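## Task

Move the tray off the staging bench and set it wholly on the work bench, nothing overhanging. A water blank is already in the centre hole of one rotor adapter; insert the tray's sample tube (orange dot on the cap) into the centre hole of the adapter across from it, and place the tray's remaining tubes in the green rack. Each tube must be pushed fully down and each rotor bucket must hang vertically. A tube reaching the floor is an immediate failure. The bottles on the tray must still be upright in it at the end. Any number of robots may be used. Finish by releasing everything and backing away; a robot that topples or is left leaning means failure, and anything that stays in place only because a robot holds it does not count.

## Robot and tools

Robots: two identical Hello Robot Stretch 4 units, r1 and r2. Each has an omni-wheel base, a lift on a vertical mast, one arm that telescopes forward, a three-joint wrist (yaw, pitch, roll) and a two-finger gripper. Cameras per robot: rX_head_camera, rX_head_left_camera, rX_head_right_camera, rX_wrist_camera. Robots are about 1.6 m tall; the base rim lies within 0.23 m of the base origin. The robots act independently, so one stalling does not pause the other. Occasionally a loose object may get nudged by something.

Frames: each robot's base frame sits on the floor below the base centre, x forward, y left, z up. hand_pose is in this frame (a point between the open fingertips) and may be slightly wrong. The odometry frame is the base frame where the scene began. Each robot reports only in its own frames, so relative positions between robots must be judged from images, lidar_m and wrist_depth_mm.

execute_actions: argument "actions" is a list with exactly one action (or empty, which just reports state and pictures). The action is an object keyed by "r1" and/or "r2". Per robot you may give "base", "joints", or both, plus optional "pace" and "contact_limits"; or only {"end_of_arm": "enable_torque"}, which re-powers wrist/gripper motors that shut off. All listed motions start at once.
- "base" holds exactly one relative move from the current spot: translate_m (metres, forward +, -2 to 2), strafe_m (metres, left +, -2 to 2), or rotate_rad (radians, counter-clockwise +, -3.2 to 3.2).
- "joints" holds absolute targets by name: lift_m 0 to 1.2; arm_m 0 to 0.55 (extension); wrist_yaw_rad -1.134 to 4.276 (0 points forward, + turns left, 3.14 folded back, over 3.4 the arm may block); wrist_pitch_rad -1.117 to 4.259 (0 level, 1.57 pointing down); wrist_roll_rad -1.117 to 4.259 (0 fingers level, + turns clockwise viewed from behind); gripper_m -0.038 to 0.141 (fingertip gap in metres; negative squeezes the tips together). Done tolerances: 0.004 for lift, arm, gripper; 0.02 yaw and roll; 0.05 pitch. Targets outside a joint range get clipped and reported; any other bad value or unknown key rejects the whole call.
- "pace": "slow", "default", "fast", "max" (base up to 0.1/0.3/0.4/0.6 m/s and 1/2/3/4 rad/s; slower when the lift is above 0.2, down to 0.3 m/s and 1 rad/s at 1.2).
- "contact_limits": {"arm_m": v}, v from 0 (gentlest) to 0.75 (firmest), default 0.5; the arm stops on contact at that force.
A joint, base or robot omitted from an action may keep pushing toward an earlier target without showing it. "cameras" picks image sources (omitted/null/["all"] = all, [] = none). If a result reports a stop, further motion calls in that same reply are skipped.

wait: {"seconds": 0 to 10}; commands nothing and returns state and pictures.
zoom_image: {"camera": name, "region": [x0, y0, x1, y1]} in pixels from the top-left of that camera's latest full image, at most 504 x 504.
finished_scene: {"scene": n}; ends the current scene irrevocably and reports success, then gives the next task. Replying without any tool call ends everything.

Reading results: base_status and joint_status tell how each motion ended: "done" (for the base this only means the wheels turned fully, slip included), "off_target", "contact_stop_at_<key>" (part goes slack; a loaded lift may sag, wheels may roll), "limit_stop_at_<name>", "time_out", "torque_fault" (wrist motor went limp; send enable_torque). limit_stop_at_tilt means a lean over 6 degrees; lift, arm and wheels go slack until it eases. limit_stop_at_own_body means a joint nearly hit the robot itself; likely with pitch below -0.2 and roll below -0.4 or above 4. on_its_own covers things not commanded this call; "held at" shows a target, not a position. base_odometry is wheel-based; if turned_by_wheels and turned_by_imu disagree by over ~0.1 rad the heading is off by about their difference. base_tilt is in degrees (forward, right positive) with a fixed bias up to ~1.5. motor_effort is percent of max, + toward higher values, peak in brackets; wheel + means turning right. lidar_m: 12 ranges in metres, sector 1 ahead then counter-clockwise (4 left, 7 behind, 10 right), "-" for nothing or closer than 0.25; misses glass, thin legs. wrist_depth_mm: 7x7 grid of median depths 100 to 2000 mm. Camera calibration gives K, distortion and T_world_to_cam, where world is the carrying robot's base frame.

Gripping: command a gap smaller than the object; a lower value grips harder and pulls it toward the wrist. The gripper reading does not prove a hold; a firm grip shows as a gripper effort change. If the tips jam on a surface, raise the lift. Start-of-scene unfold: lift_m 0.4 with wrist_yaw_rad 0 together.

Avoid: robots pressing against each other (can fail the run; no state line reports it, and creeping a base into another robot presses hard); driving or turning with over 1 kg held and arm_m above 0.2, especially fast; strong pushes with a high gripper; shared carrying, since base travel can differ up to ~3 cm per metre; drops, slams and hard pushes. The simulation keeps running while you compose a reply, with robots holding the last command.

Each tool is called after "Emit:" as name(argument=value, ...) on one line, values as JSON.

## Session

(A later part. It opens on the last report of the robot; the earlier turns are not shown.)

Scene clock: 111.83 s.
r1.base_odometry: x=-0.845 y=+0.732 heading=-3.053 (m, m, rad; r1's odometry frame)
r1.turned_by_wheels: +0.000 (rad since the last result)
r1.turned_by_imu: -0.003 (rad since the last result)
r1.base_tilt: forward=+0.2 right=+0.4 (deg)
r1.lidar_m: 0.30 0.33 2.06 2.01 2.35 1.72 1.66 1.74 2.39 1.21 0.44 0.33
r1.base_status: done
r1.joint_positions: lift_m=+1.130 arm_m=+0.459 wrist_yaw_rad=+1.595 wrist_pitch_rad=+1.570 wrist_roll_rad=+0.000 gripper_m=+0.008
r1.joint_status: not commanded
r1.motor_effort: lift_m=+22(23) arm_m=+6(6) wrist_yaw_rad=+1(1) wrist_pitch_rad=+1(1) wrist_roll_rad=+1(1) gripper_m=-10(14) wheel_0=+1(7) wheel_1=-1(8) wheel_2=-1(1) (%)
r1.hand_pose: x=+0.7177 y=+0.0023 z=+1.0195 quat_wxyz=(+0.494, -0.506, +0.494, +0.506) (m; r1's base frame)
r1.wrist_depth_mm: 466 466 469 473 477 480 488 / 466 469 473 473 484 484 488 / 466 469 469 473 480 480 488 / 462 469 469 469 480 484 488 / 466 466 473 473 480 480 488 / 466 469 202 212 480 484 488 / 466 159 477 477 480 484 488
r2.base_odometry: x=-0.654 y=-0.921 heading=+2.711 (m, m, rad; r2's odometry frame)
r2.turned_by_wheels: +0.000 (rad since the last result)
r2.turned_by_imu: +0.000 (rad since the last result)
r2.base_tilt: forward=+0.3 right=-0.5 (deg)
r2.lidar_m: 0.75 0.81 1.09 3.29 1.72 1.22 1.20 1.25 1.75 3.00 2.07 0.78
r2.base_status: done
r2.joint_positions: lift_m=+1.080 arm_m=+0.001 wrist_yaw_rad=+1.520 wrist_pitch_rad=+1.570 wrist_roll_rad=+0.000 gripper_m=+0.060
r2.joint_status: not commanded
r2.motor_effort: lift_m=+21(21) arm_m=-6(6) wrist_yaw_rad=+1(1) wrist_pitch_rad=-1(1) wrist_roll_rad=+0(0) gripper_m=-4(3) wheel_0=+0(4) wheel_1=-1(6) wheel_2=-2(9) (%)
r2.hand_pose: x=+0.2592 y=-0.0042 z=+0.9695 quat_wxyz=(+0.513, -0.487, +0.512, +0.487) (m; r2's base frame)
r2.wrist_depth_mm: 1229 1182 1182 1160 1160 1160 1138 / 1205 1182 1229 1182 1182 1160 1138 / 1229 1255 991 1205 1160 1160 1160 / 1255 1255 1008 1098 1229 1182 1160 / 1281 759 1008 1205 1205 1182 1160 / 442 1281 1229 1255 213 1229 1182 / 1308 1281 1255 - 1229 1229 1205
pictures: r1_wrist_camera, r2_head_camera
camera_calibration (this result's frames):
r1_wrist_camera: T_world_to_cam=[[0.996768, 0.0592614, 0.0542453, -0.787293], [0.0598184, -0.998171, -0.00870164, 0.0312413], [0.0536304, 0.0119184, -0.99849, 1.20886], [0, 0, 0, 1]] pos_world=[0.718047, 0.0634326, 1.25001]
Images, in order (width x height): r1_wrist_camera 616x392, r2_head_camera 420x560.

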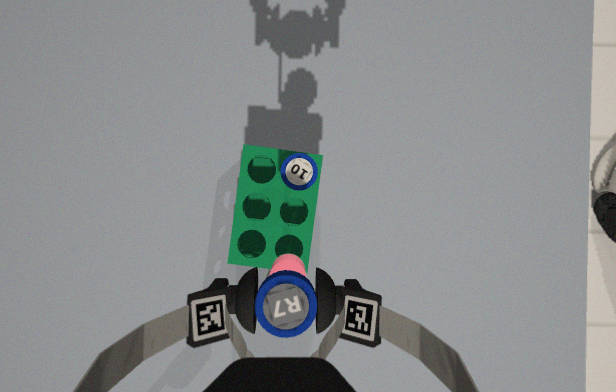

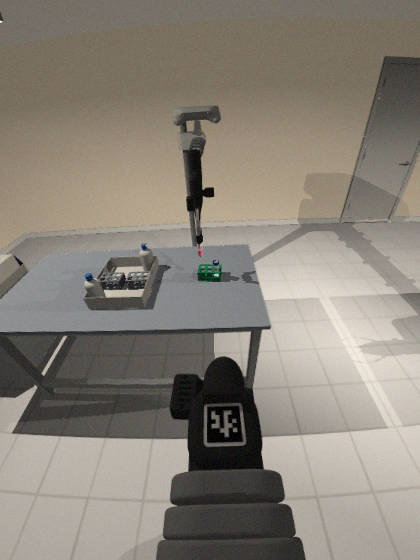

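Emit:
execute_actions(actions=[{"r1":{"base":{"strafe_m":0.003},"joints":{"lift_m":1.057}}}], cameras=["r1_wrist_camera"])

Emit:
zoom_image(camera="r1_wrist_camera", region=[200, 140, 380, 340])

Scene clock: 113.87 s.
r1.base_odometry: x=-0.845 y=+0.729 heading=-3.053 (m, m, rad; r1's odometry frame)
r1.turned_by_wheels: +0.000 (rad since the last result)
r1.turned_by_imu: -0.001 (rad since the last result)
r1.base_tilt: forward=+0.2 right=+0.3 (deg)
r1.lidar_m: 0.30 0.33 2.07 2.02 2.34 1.72 1.65 1.75 2.42 1.21 0.46 0.33
r1.base_status: done
r1.joint_positions: lift_m=+1.057 arm_m=+0.459 wrist_yaw_rad=+1.595 wrist_pitch_rad=+1.570 wrist_roll_rad=+0.000 gripper_m=+0.008
r1.joint_status: all done
r1.motor_effort: lift_m=+16(19) arm_m=+6(6) wrist_yaw_rad=+1(0) wrist_pitch_rad=+1(0) wrist_roll_rad=+1(0) gripper_m=-9(11) wheel_0=-1(9) wheel_1=-1(7) wheel_2=+0(1) (%)
r1.hand_pose: x=+0.7177 y=+0.0023 z=+0.9470 quat_wxyz=(+0.494, -0.506, +0.494, +0.506) (m; r1's base frame)
r1.wrist_depth_mm: 397 397 402 402 404 410 413 / 394 397 402 404 410 410 413 / 394 399 399 404 407 407 413 / 397 399 399 345 407 410 413 / 394 399 397 402 407 413 415 / 397 399 201 213 407 410 413 / 397 159 399 404 407 410 413
r2.base_odometry: x=-0.654 y=-0.921 heading=+2.711 (m, m, rad; r2's odometry frame)
r2.turned_by_wheels: +0.000 (rad since the last result)
r2.turned_by_imu: +0.001 (rad since the last result)
r2.base_tilt: forward=+0.4 right=-0.6 (deg)
r2.lidar_m: 0.74 0.80 1.08 3.29 1.76 1.21 1.21 1.27 1.75 3.01 2.09 0.79
r2.base_status: not commanded
r2.joint_positions: lift_m=+1.080 arm_m=+0.001 wrist_yaw_rad=+1.520 wrist_pitch_rad=+1.570 wrist_roll_rad=+0.000 gripper_m=+0.060
r2.joint_status: not commanded
r2.motor_effort: lift_m=+21(21) arm_m=-5(6) wrist_yaw_rad=+2(1) wrist_pitch_rad=+0(1) wrist_roll_rad=+1(0) gripper_m=-1(3) wheel_0=+0(0) wheel_1=-1(1) wheel_2=-2(3) (%)
r2.hand_pose: x=+0.2592 y=-0.0042 z=+0.9695 quat_wxyz=(+0.513, -0.487, +0.512, +0.487) (m; r2's base frame)
r2.wrist_depth_mm: 1205 1205 1182 1182 1160 1160 1160 / 1255 1229 1205 1182 1160 1160 1160 / 1255 1229 991 1182 1160 1160 1160 / 1255 1255 1025 1078 1205 1229 1160 / 1281 750 1008 1229 1205 1205 1182 / 442 1281 1229 1205 213 1205 1205 / 1308 1308 1281 - 1255 1229 1205
pictures: r1_wrist_camera
camera_calibration (this result's frames):
r1_wrist_camera: T_world_to_cam=[[0.996766, 0.0592927, 0.0542443, -0.783359], [0.0598483, -0.99817, -0.00867364, 0.0305564], [0.0536307, 0.011892, -0.99849, 1.13643], [0, 0, 0, 1]] pos_world=[0.718049, 0.0634336, 1.17747]
Images, in order (width x height): r1_wrist_camera 616x392.

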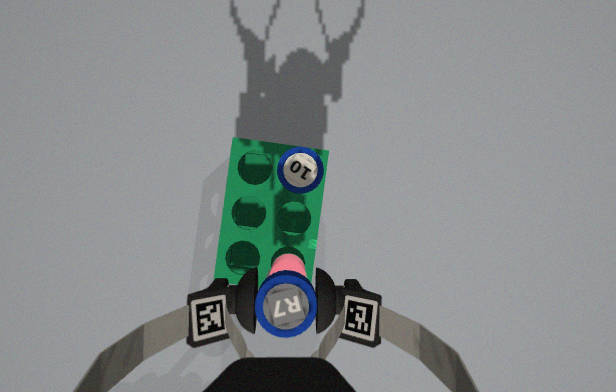

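Region (200, 140, 380, 340) of r1_wrist_camera's 616x392 image, scaled by 2.520; it fills the left 454 columns of this view, and the rest is white.

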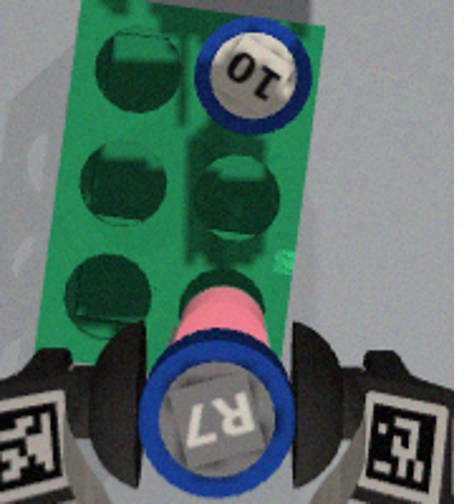

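Emit:
execute_actions(actions=[{"r1":{"joints":{"lift_m":0.992},"pace":"slow"}}], cameras=["r1_wrist_camera"])

Scene clock: 116.10 s.
r1.base_odometry: x=-0.845 y=+0.729 heading=-3.053 (m, m, rad; r1's odometry frame)
r1.turned_by_wheels: +0.000 (rad since the last result)
r1.turned_by_imu: -0.001 (rad since the last result)
r1.base_tilt: forward=+0.2 right=+0.3 (deg)
r1.lidar_m: 0.30 0.32 2.06 2.02 2.33 1.71 1.66 1.75 2.41 1.21 0.44 0.32
r1.base_status: not commanded
r1.joint_positions: lift_m=+0.992 arm_m=+0.459 wrist_yaw_rad=+1.595 wrist_pitch_rad=+1.570 wrist_roll_rad=+0.000 gripper_m=+0.008
r1.joint_status: all done
r1.motor_effort: lift_m=+16(16) arm_m=+6(6) wrist_yaw_rad=+0(0) wrist_pitch_rad=+1(0) wrist_roll_rad=+0(0) gripper_m=-11(12) wheel_0=-1(1) wheel_1=-1(1) wheel_2=+0(0) (%)
r1.hand_pose: x=+0.7177 y=+0.0023 z=+0.8820 quat_wxyz=(+0.494, -0.506, +0.494, +0.506) (m; r1's base frame)
r1.wrist_depth_mm: 330 334 336 338 342 343 347 / 332 332 338 340 342 343 347 / 332 334 336 281 343 345 347 / 330 336 332 281 342 345 345 / 332 332 332 283 343 345 347 / 332 336 201 213 343 345 349 / 334 159 338 340 343 347 349
r2.base_odometry: x=-0.654 y=-0.921 heading=+2.711 (m, m, rad; r2's odometry frame)
r2.turned_by_wheels: +0.000 (rad since the last result)
r2.turned_by_imu: +0.001 (rad since the last result)
r2.base_tilt: forward=+0.3 right=-0.4 (deg)
r2.lidar_m: 0.75 0.79 1.11 3.29 1.75 1.25 1.21 1.25 1.72 3.01 2.08 0.81
r2.base_status: not commanded
r2.joint_positions: lift_m=+1.080 arm_m=+0.001 wrist_yaw_rad=+1.520 wrist_pitch_rad=+1.570 wrist_roll_rad=+0.000 gripper_m=+0.060
r2.joint_status: not commanded
r2.motor_effort: lift_m=+21(21) arm_m=-6(6) wrist_yaw_rad=+1(2) wrist_pitch_rad=-1(0) wrist_roll_rad=+0(0) gripper_m=-2(3) wheel_0=+0(0) wheel_1=-1(1) wheel_2=-3(2) (%)
r2.hand_pose: x=+0.2592 y=-0.0042 z=+0.9695 quat_wxyz=(+0.513, -0.487, +0.512, +0.487) (m; r2's base frame)
r2.wrist_depth_mm: 1205 1229 1205 1160 1160 1160 1118 / 1255 1229 1205 1182 1160 1160 1160 / 1281 1205 1025 1205 1182 1182 1160 / 1229 1255 991 1098 1205 1160 1160 / 1281 750 1008 1229 1229 1205 1182 / 442 1281 1255 1229 213 1205 1182 / 1308 1336 1281 - 1205 1205 1182
pictures: r1_wrist_camera
camera_calibration (this result's frames):
r1_wrist_camera: T_world_to_cam=[[0.996766, 0.0592926, 0.0542443, -0.779836], [0.0598482, -0.99817, -0.00867353, 0.0299926], [0.0536307, 0.0118919, -0.99849, 1.07155], [0, 0, 0, 1]] pos_world=[0.718051, 0.0634336, 1.11249]
Images, in order (width x height): r1_wrist_camera 616x392.

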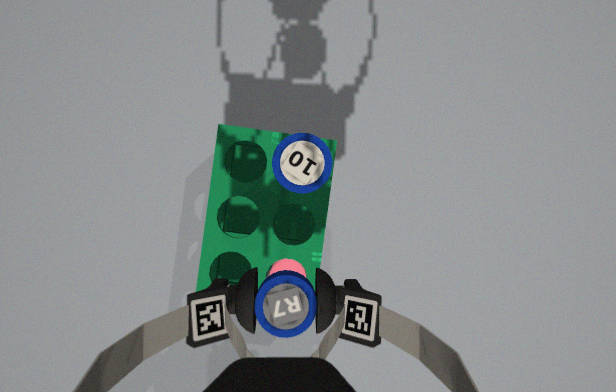

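Emit:
execute_actions(actions=[{"r1":{"joints":{"gripper_m":0.06}}}], cameras=["r1_wrist_camera"])

Emit:
execute_actions(actions=[{"r1":{"joints":{"lift_m":1.07},"pace":"fast"}}], cameras=["r1_wrist_camera"])

Emit:
execute_actions(actions=[{"r1":{"joints":{"arm_m":0.0},"base":{"translate_m":-0.4},"pace":"fast"}}])

Scene clock: 119.07 s.
r1.base_odometry: x=-0.845 y=+0.729 heading=-3.053 (m, m, rad; r1's odometry frame)
r1.turned_by_wheels: +0.000 (rad since the last result)
r1.turned_by_imu: -0.001 (rad since the last result)
r1.base_tilt: forward=+0.2 right=+0.4 (deg)
r1.lidar_m: 0.29 0.32 2.07 2.01 2.31 1.72 1.65 1.73 2.42 1.21 0.46 0.33
r1.base_status: not commanded
r1.joint_positions: lift_m=+0.992 arm_m=+0.459 wrist_yaw_rad=+1.595 wrist_pitch_rad=+1.570 wrist_roll_rad=+0.000 gripper_m=+0.060
r1.joint_status: all done
r1.motor_effort: lift_m=+16(16) arm_m=+6(6) wrist_yaw_rad=+1(1) wrist_pitch_rad=+1(1) wrist_roll_rad=+1(0) gripper_m=-2(8) wheel_0=-1(1) wheel_1=-1(1) wheel_2=+0(0) (%)
r1.hand_pose: x=+0.7177 y=+0.0023 z=+0.8820 quat_wxyz=(+0.494, -0.506, +0.494, +0.506) (m; r1's base frame)
r1.wrist_depth_mm: 332 332 338 340 342 343 347 / 332 332 338 340 343 343 347 / 332 332 336 281 342 343 347 / 332 336 334 281 343 345 347 / 332 334 334 281 345 345 349 / 332 334 200 220 204 345 349 / 332 334 338 340 343 345 347
r2.base_odometry: x=-0.654 y=-0.921 heading=+2.711 (m, m, rad; r2's odometry frame)
r2.turned_by_wheels: +0.000 (rad since the last result)
r2.turned_by_imu: +0.001 (rad since the last result)
r2.base_tilt: forward=+0.3 right=-0.4 (deg)
r2.lidar_m: 0.74 0.83 1.08 3.30 1.73 1.26 1.20 1.29 1.76 2.98 2.07 0.81
r2.base_status: not commanded
r2.joint_positions: lift_m=+1.080 arm_m=+0.001 wrist_yaw_rad=+1.520 wrist_pitch_rad=+1.570 wrist_roll_rad=+0.000 gripper_m=+0.060
r2.joint_status: not commanded
r2.motor_effort: lift_m=+21(21) arm_m=-6(5) wrist_yaw_rad=+2(2) wrist_pitch_rad=-2(1) wrist_roll_rad=+0(1) gripper_m=-3(4) wheel_0=+0(0) wheel_1=-2(1) wheel_2=-3(3) (%)
r2.hand_pose: x=+0.2592 y=-0.0042 z=+0.9695 quat_wxyz=(+0.513, -0.487, +0.512, +0.487) (m; r2's base frame)
r2.wrist_depth_mm: 1205 1205 1182 1182 1182 1138 1138 / 1255 1255 1205 1205 1182 1138 1118 / 1255 1229 991 1205 1182 1182 1160 / 1255 1255 1008 1098 1182 1205 1160 / 1255 759 991 1229 1229 1182 1182 / 436 1255 1229 1205 214 1205 1182 / 1336 1255 1281 - 1229 1229 1182
pictures: r1_wrist_camera
camera_calibration (this result's frames):
r1_wrist_camera: T_world_to_cam=[[0.996766, 0.0592927, 0.0542443, -0.779837], [0.0598482, -0.99817, -0.00867364, 0.0299927], [0.0536307, 0.011892, -0.99849, 1.07155], [0, 0, 0, 1]] pos_world=[0.718052, 0.0634336, 1.11249]
Images, in order (width x height): r1_wrist_camera 616x392.

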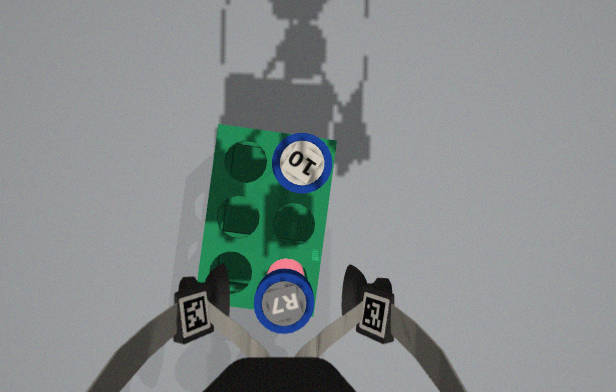

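Scene clock: 120.13 s.
r1.base_odometry: x=-0.845 y=+0.729 heading=-3.053 (m, m, rad; r1's odometry frame)
r1.turned_by_wheels: +0.000 (rad since the last result)
r1.turned_by_imu: +0.000 (rad since the last result)
r1.base_tilt: forward=+0.3 right=+0.4 (deg)
r1.lidar_m: 0.31 0.32 2.06 2.01 2.33 1.71 1.66 1.74 2.40 1.20 0.46 0.33
r1.base_status: not commanded
r1.joint_positions: lift_m=+1.070 arm_m=+0.459 wrist_yaw_rad=+1.595 wrist_pitch_rad=+1.570 wrist_roll_rad=+0.000 gripper_m=+0.060
r1.joint_status: all done
r1.motor_effort: lift_m=+22(22) arm_m=+6(6) wrist_yaw_rad=+0(0) wrist_pitch_rad=+0(1) wrist_roll_rad=+0(0) gripper_m=-1(0) wheel_0=-1(1) wheel_1=-1(1) wheel_2=+0(0) (%)
r1.hand_pose: x=+0.7177 y=+0.0023 z=+0.9595 quat_wxyz=(+0.494, -0.506, +0.494, +0.506) (m; r1's base frame)
r1.wrist_depth_mm: 410 410 413 415 418 421 424 / 407 410 413 415 418 424 427 / 407 410 415 418 421 424 427 / 407 410 410 410 421 424 424 / 407 415 410 357 421 421 427 / 410 413 200 418 204 424 427 / 410 410 415 415 421 424 427
r2.base_odometry: x=-0.654 y=-0.921 heading=+2.711 (m, m, rad; r2's odometry frame)
r2.turned_by_wheels: +0.000 (rad since the last result)
r2.turned_by_imu: +0.000 (rad since the last result)
r2.base_tilt: forward=+0.3 right=-0.5 (deg)
r2.lidar_m: 0.74 0.82 1.08 3.30 1.73 1.24 1.19 1.25 1.75 3.04 2.07 0.80
r2.base_status: not commanded
r2.joint_positions: lift_m=+1.080 arm_m=+0.001 wrist_yaw_rad=+1.520 wrist_pitch_rad=+1.570 wrist_roll_rad=+0.000 gripper_m=+0.060
r2.joint_status: not commanded
r2.motor_effort: lift_m=+21(21) arm_m=-6(6) wrist_yaw_rad=+1(1) wrist_pitch_rad=+0(1) wrist_roll_rad=+1(0) gripper_m=-3(2) wheel_0=+0(0) wheel_1=-1(2) wheel_2=-2(3) (%)
r2.hand_pose: x=+0.2592 y=-0.0042 z=+0.9695 quat_wxyz=(+0.513, -0.487, +0.512, +0.487) (m; r2's base frame)
r2.wrist_depth_mm: 1205 1182 1205 1160 1160 1138 1138 / 1229 1205 1205 1205 1160 1160 1160 / 1229 1205 991 1205 1182 1160 1138 / 1255 1255 991 1098 1182 1182 1182 / 1255 759 1008 1229 1205 1205 1138 / 445 1229 1229 1205 213 1205 1205 / 1308 1281 1255 - 1255 1182 1205
pictures: r1_wrist_camera
camera_calibration (this result's frames):
r1_wrist_camera: T_world_to_cam=[[0.996766, 0.0592926, 0.0542443, -0.784042], [0.0598482, -0.99817, -0.00867376, 0.0306647], [0.0536307, 0.0118921, -0.99849, 1.14891], [0, 0, 0, 1]] pos_world=[0.718055, 0.0634336, 1.18997]
Images, in order (width x height): r1_wrist_camera 616x392.

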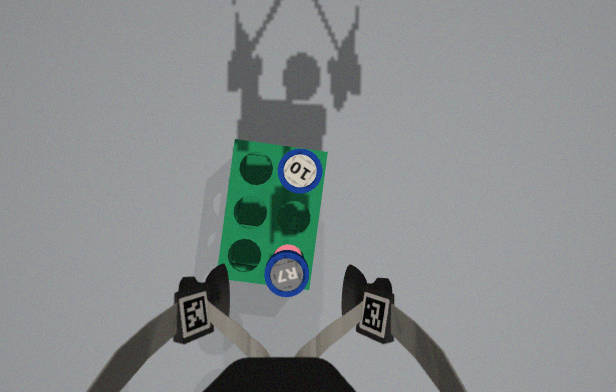

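Scene clock: 122.80 s.
r1.base_odometry: x=-0.447 y=+0.764 heading=-3.054 (m, m, rad; r1's odometry frame)
r1.turned_by_wheels: +0.000 (rad since the last result)
r1.turned_by_imu: +0.000 (rad since the last result)
r1.base_tilt: forward=+0.2 right=+0.3 (deg)
r1.lidar_m: 0.70 0.73 2.11 3.22 1.77 1.30 1.26 1.32 1.86 3.20 1.00 0.73
r1.base_status: done
r1.joint_positions: lift_m=+1.070 arm_m=+0.004 wrist_yaw_rad=+1.595 wrist_pitch_rad=+1.570 wrist_roll_rad=+0.000 gripper_m=+0.060
r1.joint_status: all done
joint sent to its limit — the command would take r1.arm_m past its lower limit, so that joint was sent only as far as its limit.
r1.motor_effort: lift_m=+22(22) arm_m=-6(7) wrist_yaw_rad=+0(0) wrist_pitch_rad=+0(0) wrist_roll_rad=+1(1) gripper_m=-3(2) wheel_0=+0(3) wheel_1=+0(7) wheel_2=-2(14) (%)
r1.hand_pose: x=+0.2620 y=+0.0023 z=+0.9595 quat_wxyz=(+0.494, -0.506, +0.494, +0.506) (m; r1's base frame)
r1.wrist_depth_mm: 1138 1138 1160 1160 1160 1205 1182 / 1160 1160 1138 1182 1160 1182 798 / 1118 1138 1118 1160 1160 1160 1182 / 1138 946 931 1160 1182 1182 1182 / 1138 946 946 1160 1182 1182 1205 / 554 1160 200 1160 204 1182 1182 / 1160 1160 1182 1160 1160 1205 1205
r2.base_odometry: x=-0.654 y=-0.921 heading=+2.711 (m, m, rad; r2's odometry frame)
r2.turned_by_wheels: +0.000 (rad since the last result)
r2.turned_by_imu: +0.001 (rad since the last result)
r2.base_tilt: forward=+0.4 right=-0.6 (deg)
r2.lidar_m: 0.73 0.79 1.08 3.31 1.78 1.25 1.18 1.23 1.75 3.02 2.08 0.80
r2.base_status: not commanded
r2.joint_positions: lift_m=+1.080 arm_m=+0.001 wrist_yaw_rad=+1.520 wrist_pitch_rad=+1.570 wrist_roll_rad=+0.000 gripper_m=+0.060
r2.joint_status: not commanded
r2.motor_effort: lift_m=+21(21) arm_m=-6(6) wrist_yaw_rad=+2(1) wrist_pitch_rad=+0(1) wrist_roll_rad=+0(0) gripper_m=-2(2) wheel_0=+0(0) wheel_1=-2(1) wheel_2=-2(2) (%)
r2.hand_pose: x=+0.2592 y=-0.0042 z=+0.9695 quat_wxyz=(+0.513, -0.487, +0.512, +0.487) (m; r2's base frame)
r2.wrist_depth_mm: 1205 1229 1182 1160 1138 1138 1118 / 1229 1205 1229 1182 1182 1138 1138 / 1281 1255 991 1229 1205 1160 1182 / 1229 1255 991 1098 1205 1160 1160 / 1281 778 1008 1229 1205 1182 1205 / 439 1255 1255 1205 214 1229 1205 / 1281 1281 1255 - 1255 1205 1205
pictures: r1_head_camera, r1_head_left_camera, r1_head_right_camera, r1_wrist_camera, r2_head_camera, r2_head_left_camera, r2_head_right_camera, r2_wrist_camera
camera_calibration (this result's frames):
r1_wrist_camera: T_world_to_cam=[[0.996766, 0.0592928, 0.0542443, -0.329823], [0.0598483, -0.99817, -0.00867364, 0.0579371], [0.0536307, 0.011892, -0.99849, 1.17336], [0, 0, 0, 1]] pos_world=[0.262361, 0.0634336, 1.18998]
r2_wrist_camera: T_world_to_cam=[[0.998911, -0.0182341, -0.0429433, -0.206598], [-0.0161136, -0.998658, 0.0492185, -0.00041481], [-0.0437832, -0.048473, -0.997864, 1.20459], [0, 0, 0, 1]] pos_world=[0.259107, 0.0542089, 1.19317]
Images, in order (width x height): r1_head_camera 420x560, r1_head_left_camera 420x672, r1_head_right_camera 420x672, r1_wrist_camera 616x392, r2_head_camera 420x560, r2_head_left_camera 420x672, r2_head_right_camera 420x672, r2_wrist_camera 616x392.

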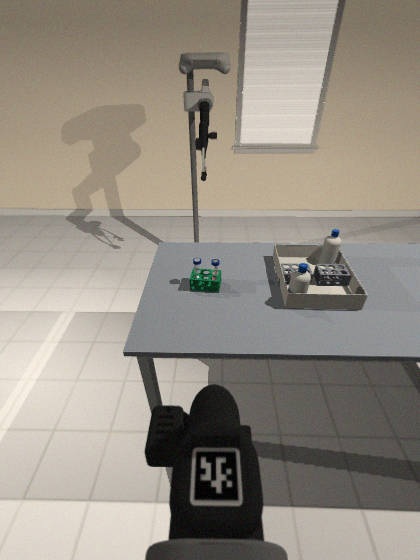

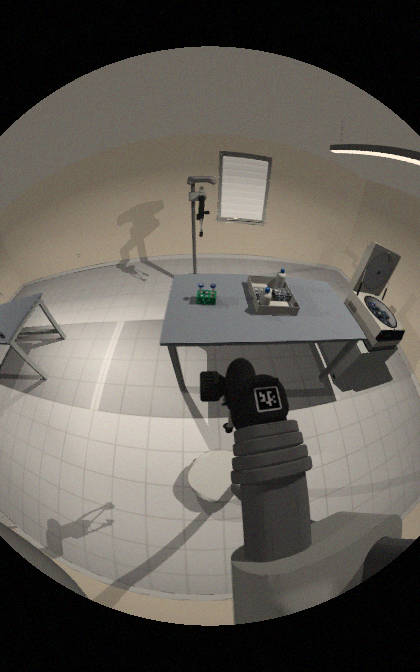

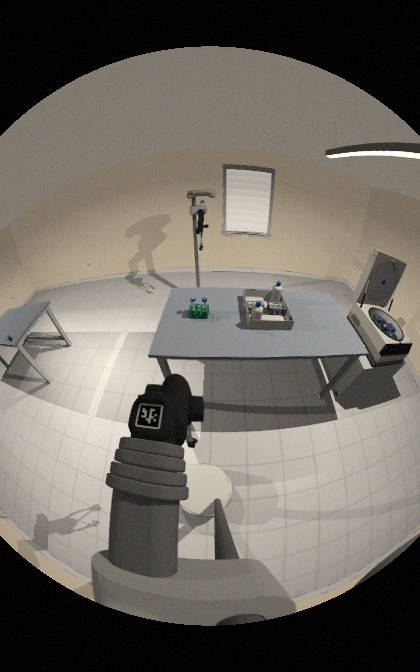

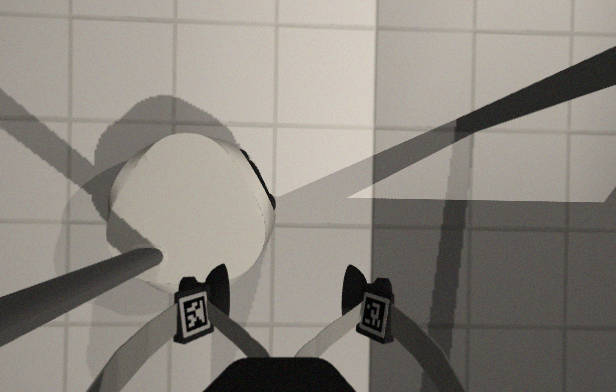

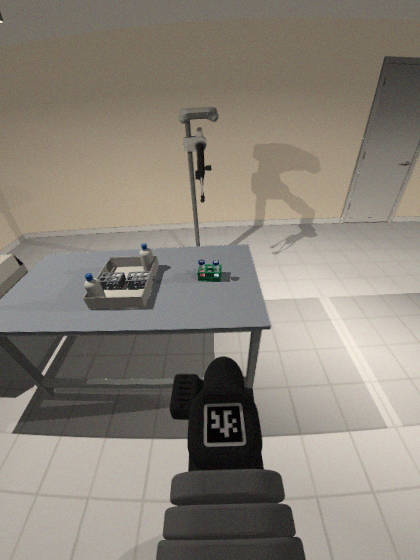

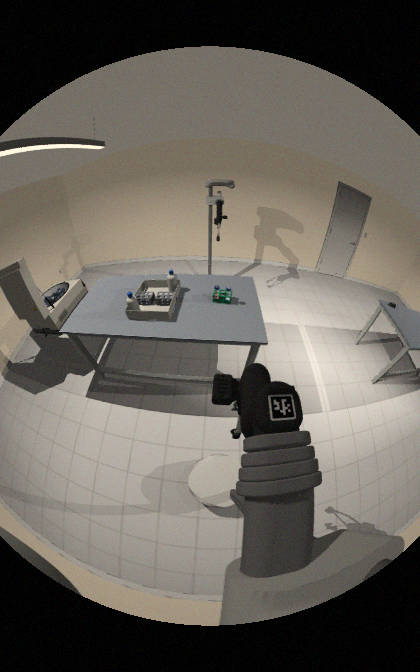

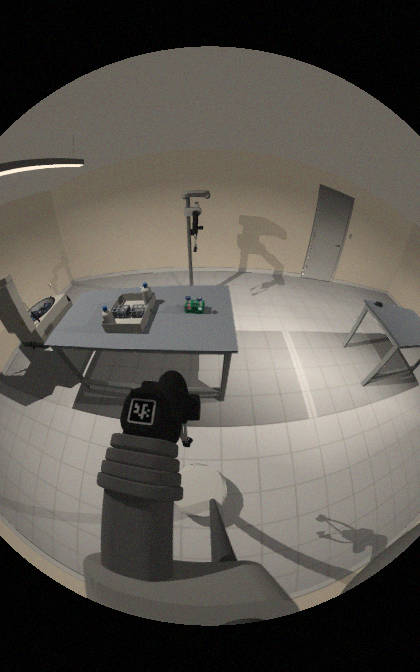

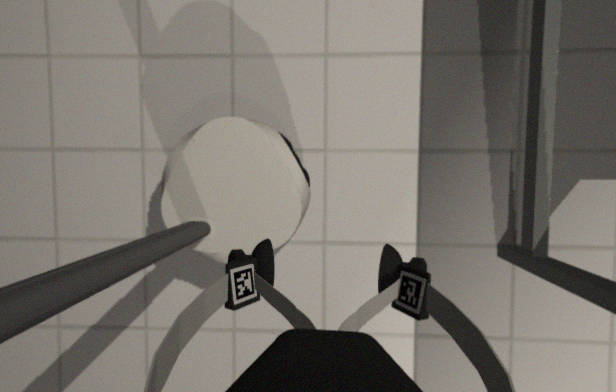

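Emit:
finished_scene(scene=2)

The scene is finished: the task was done.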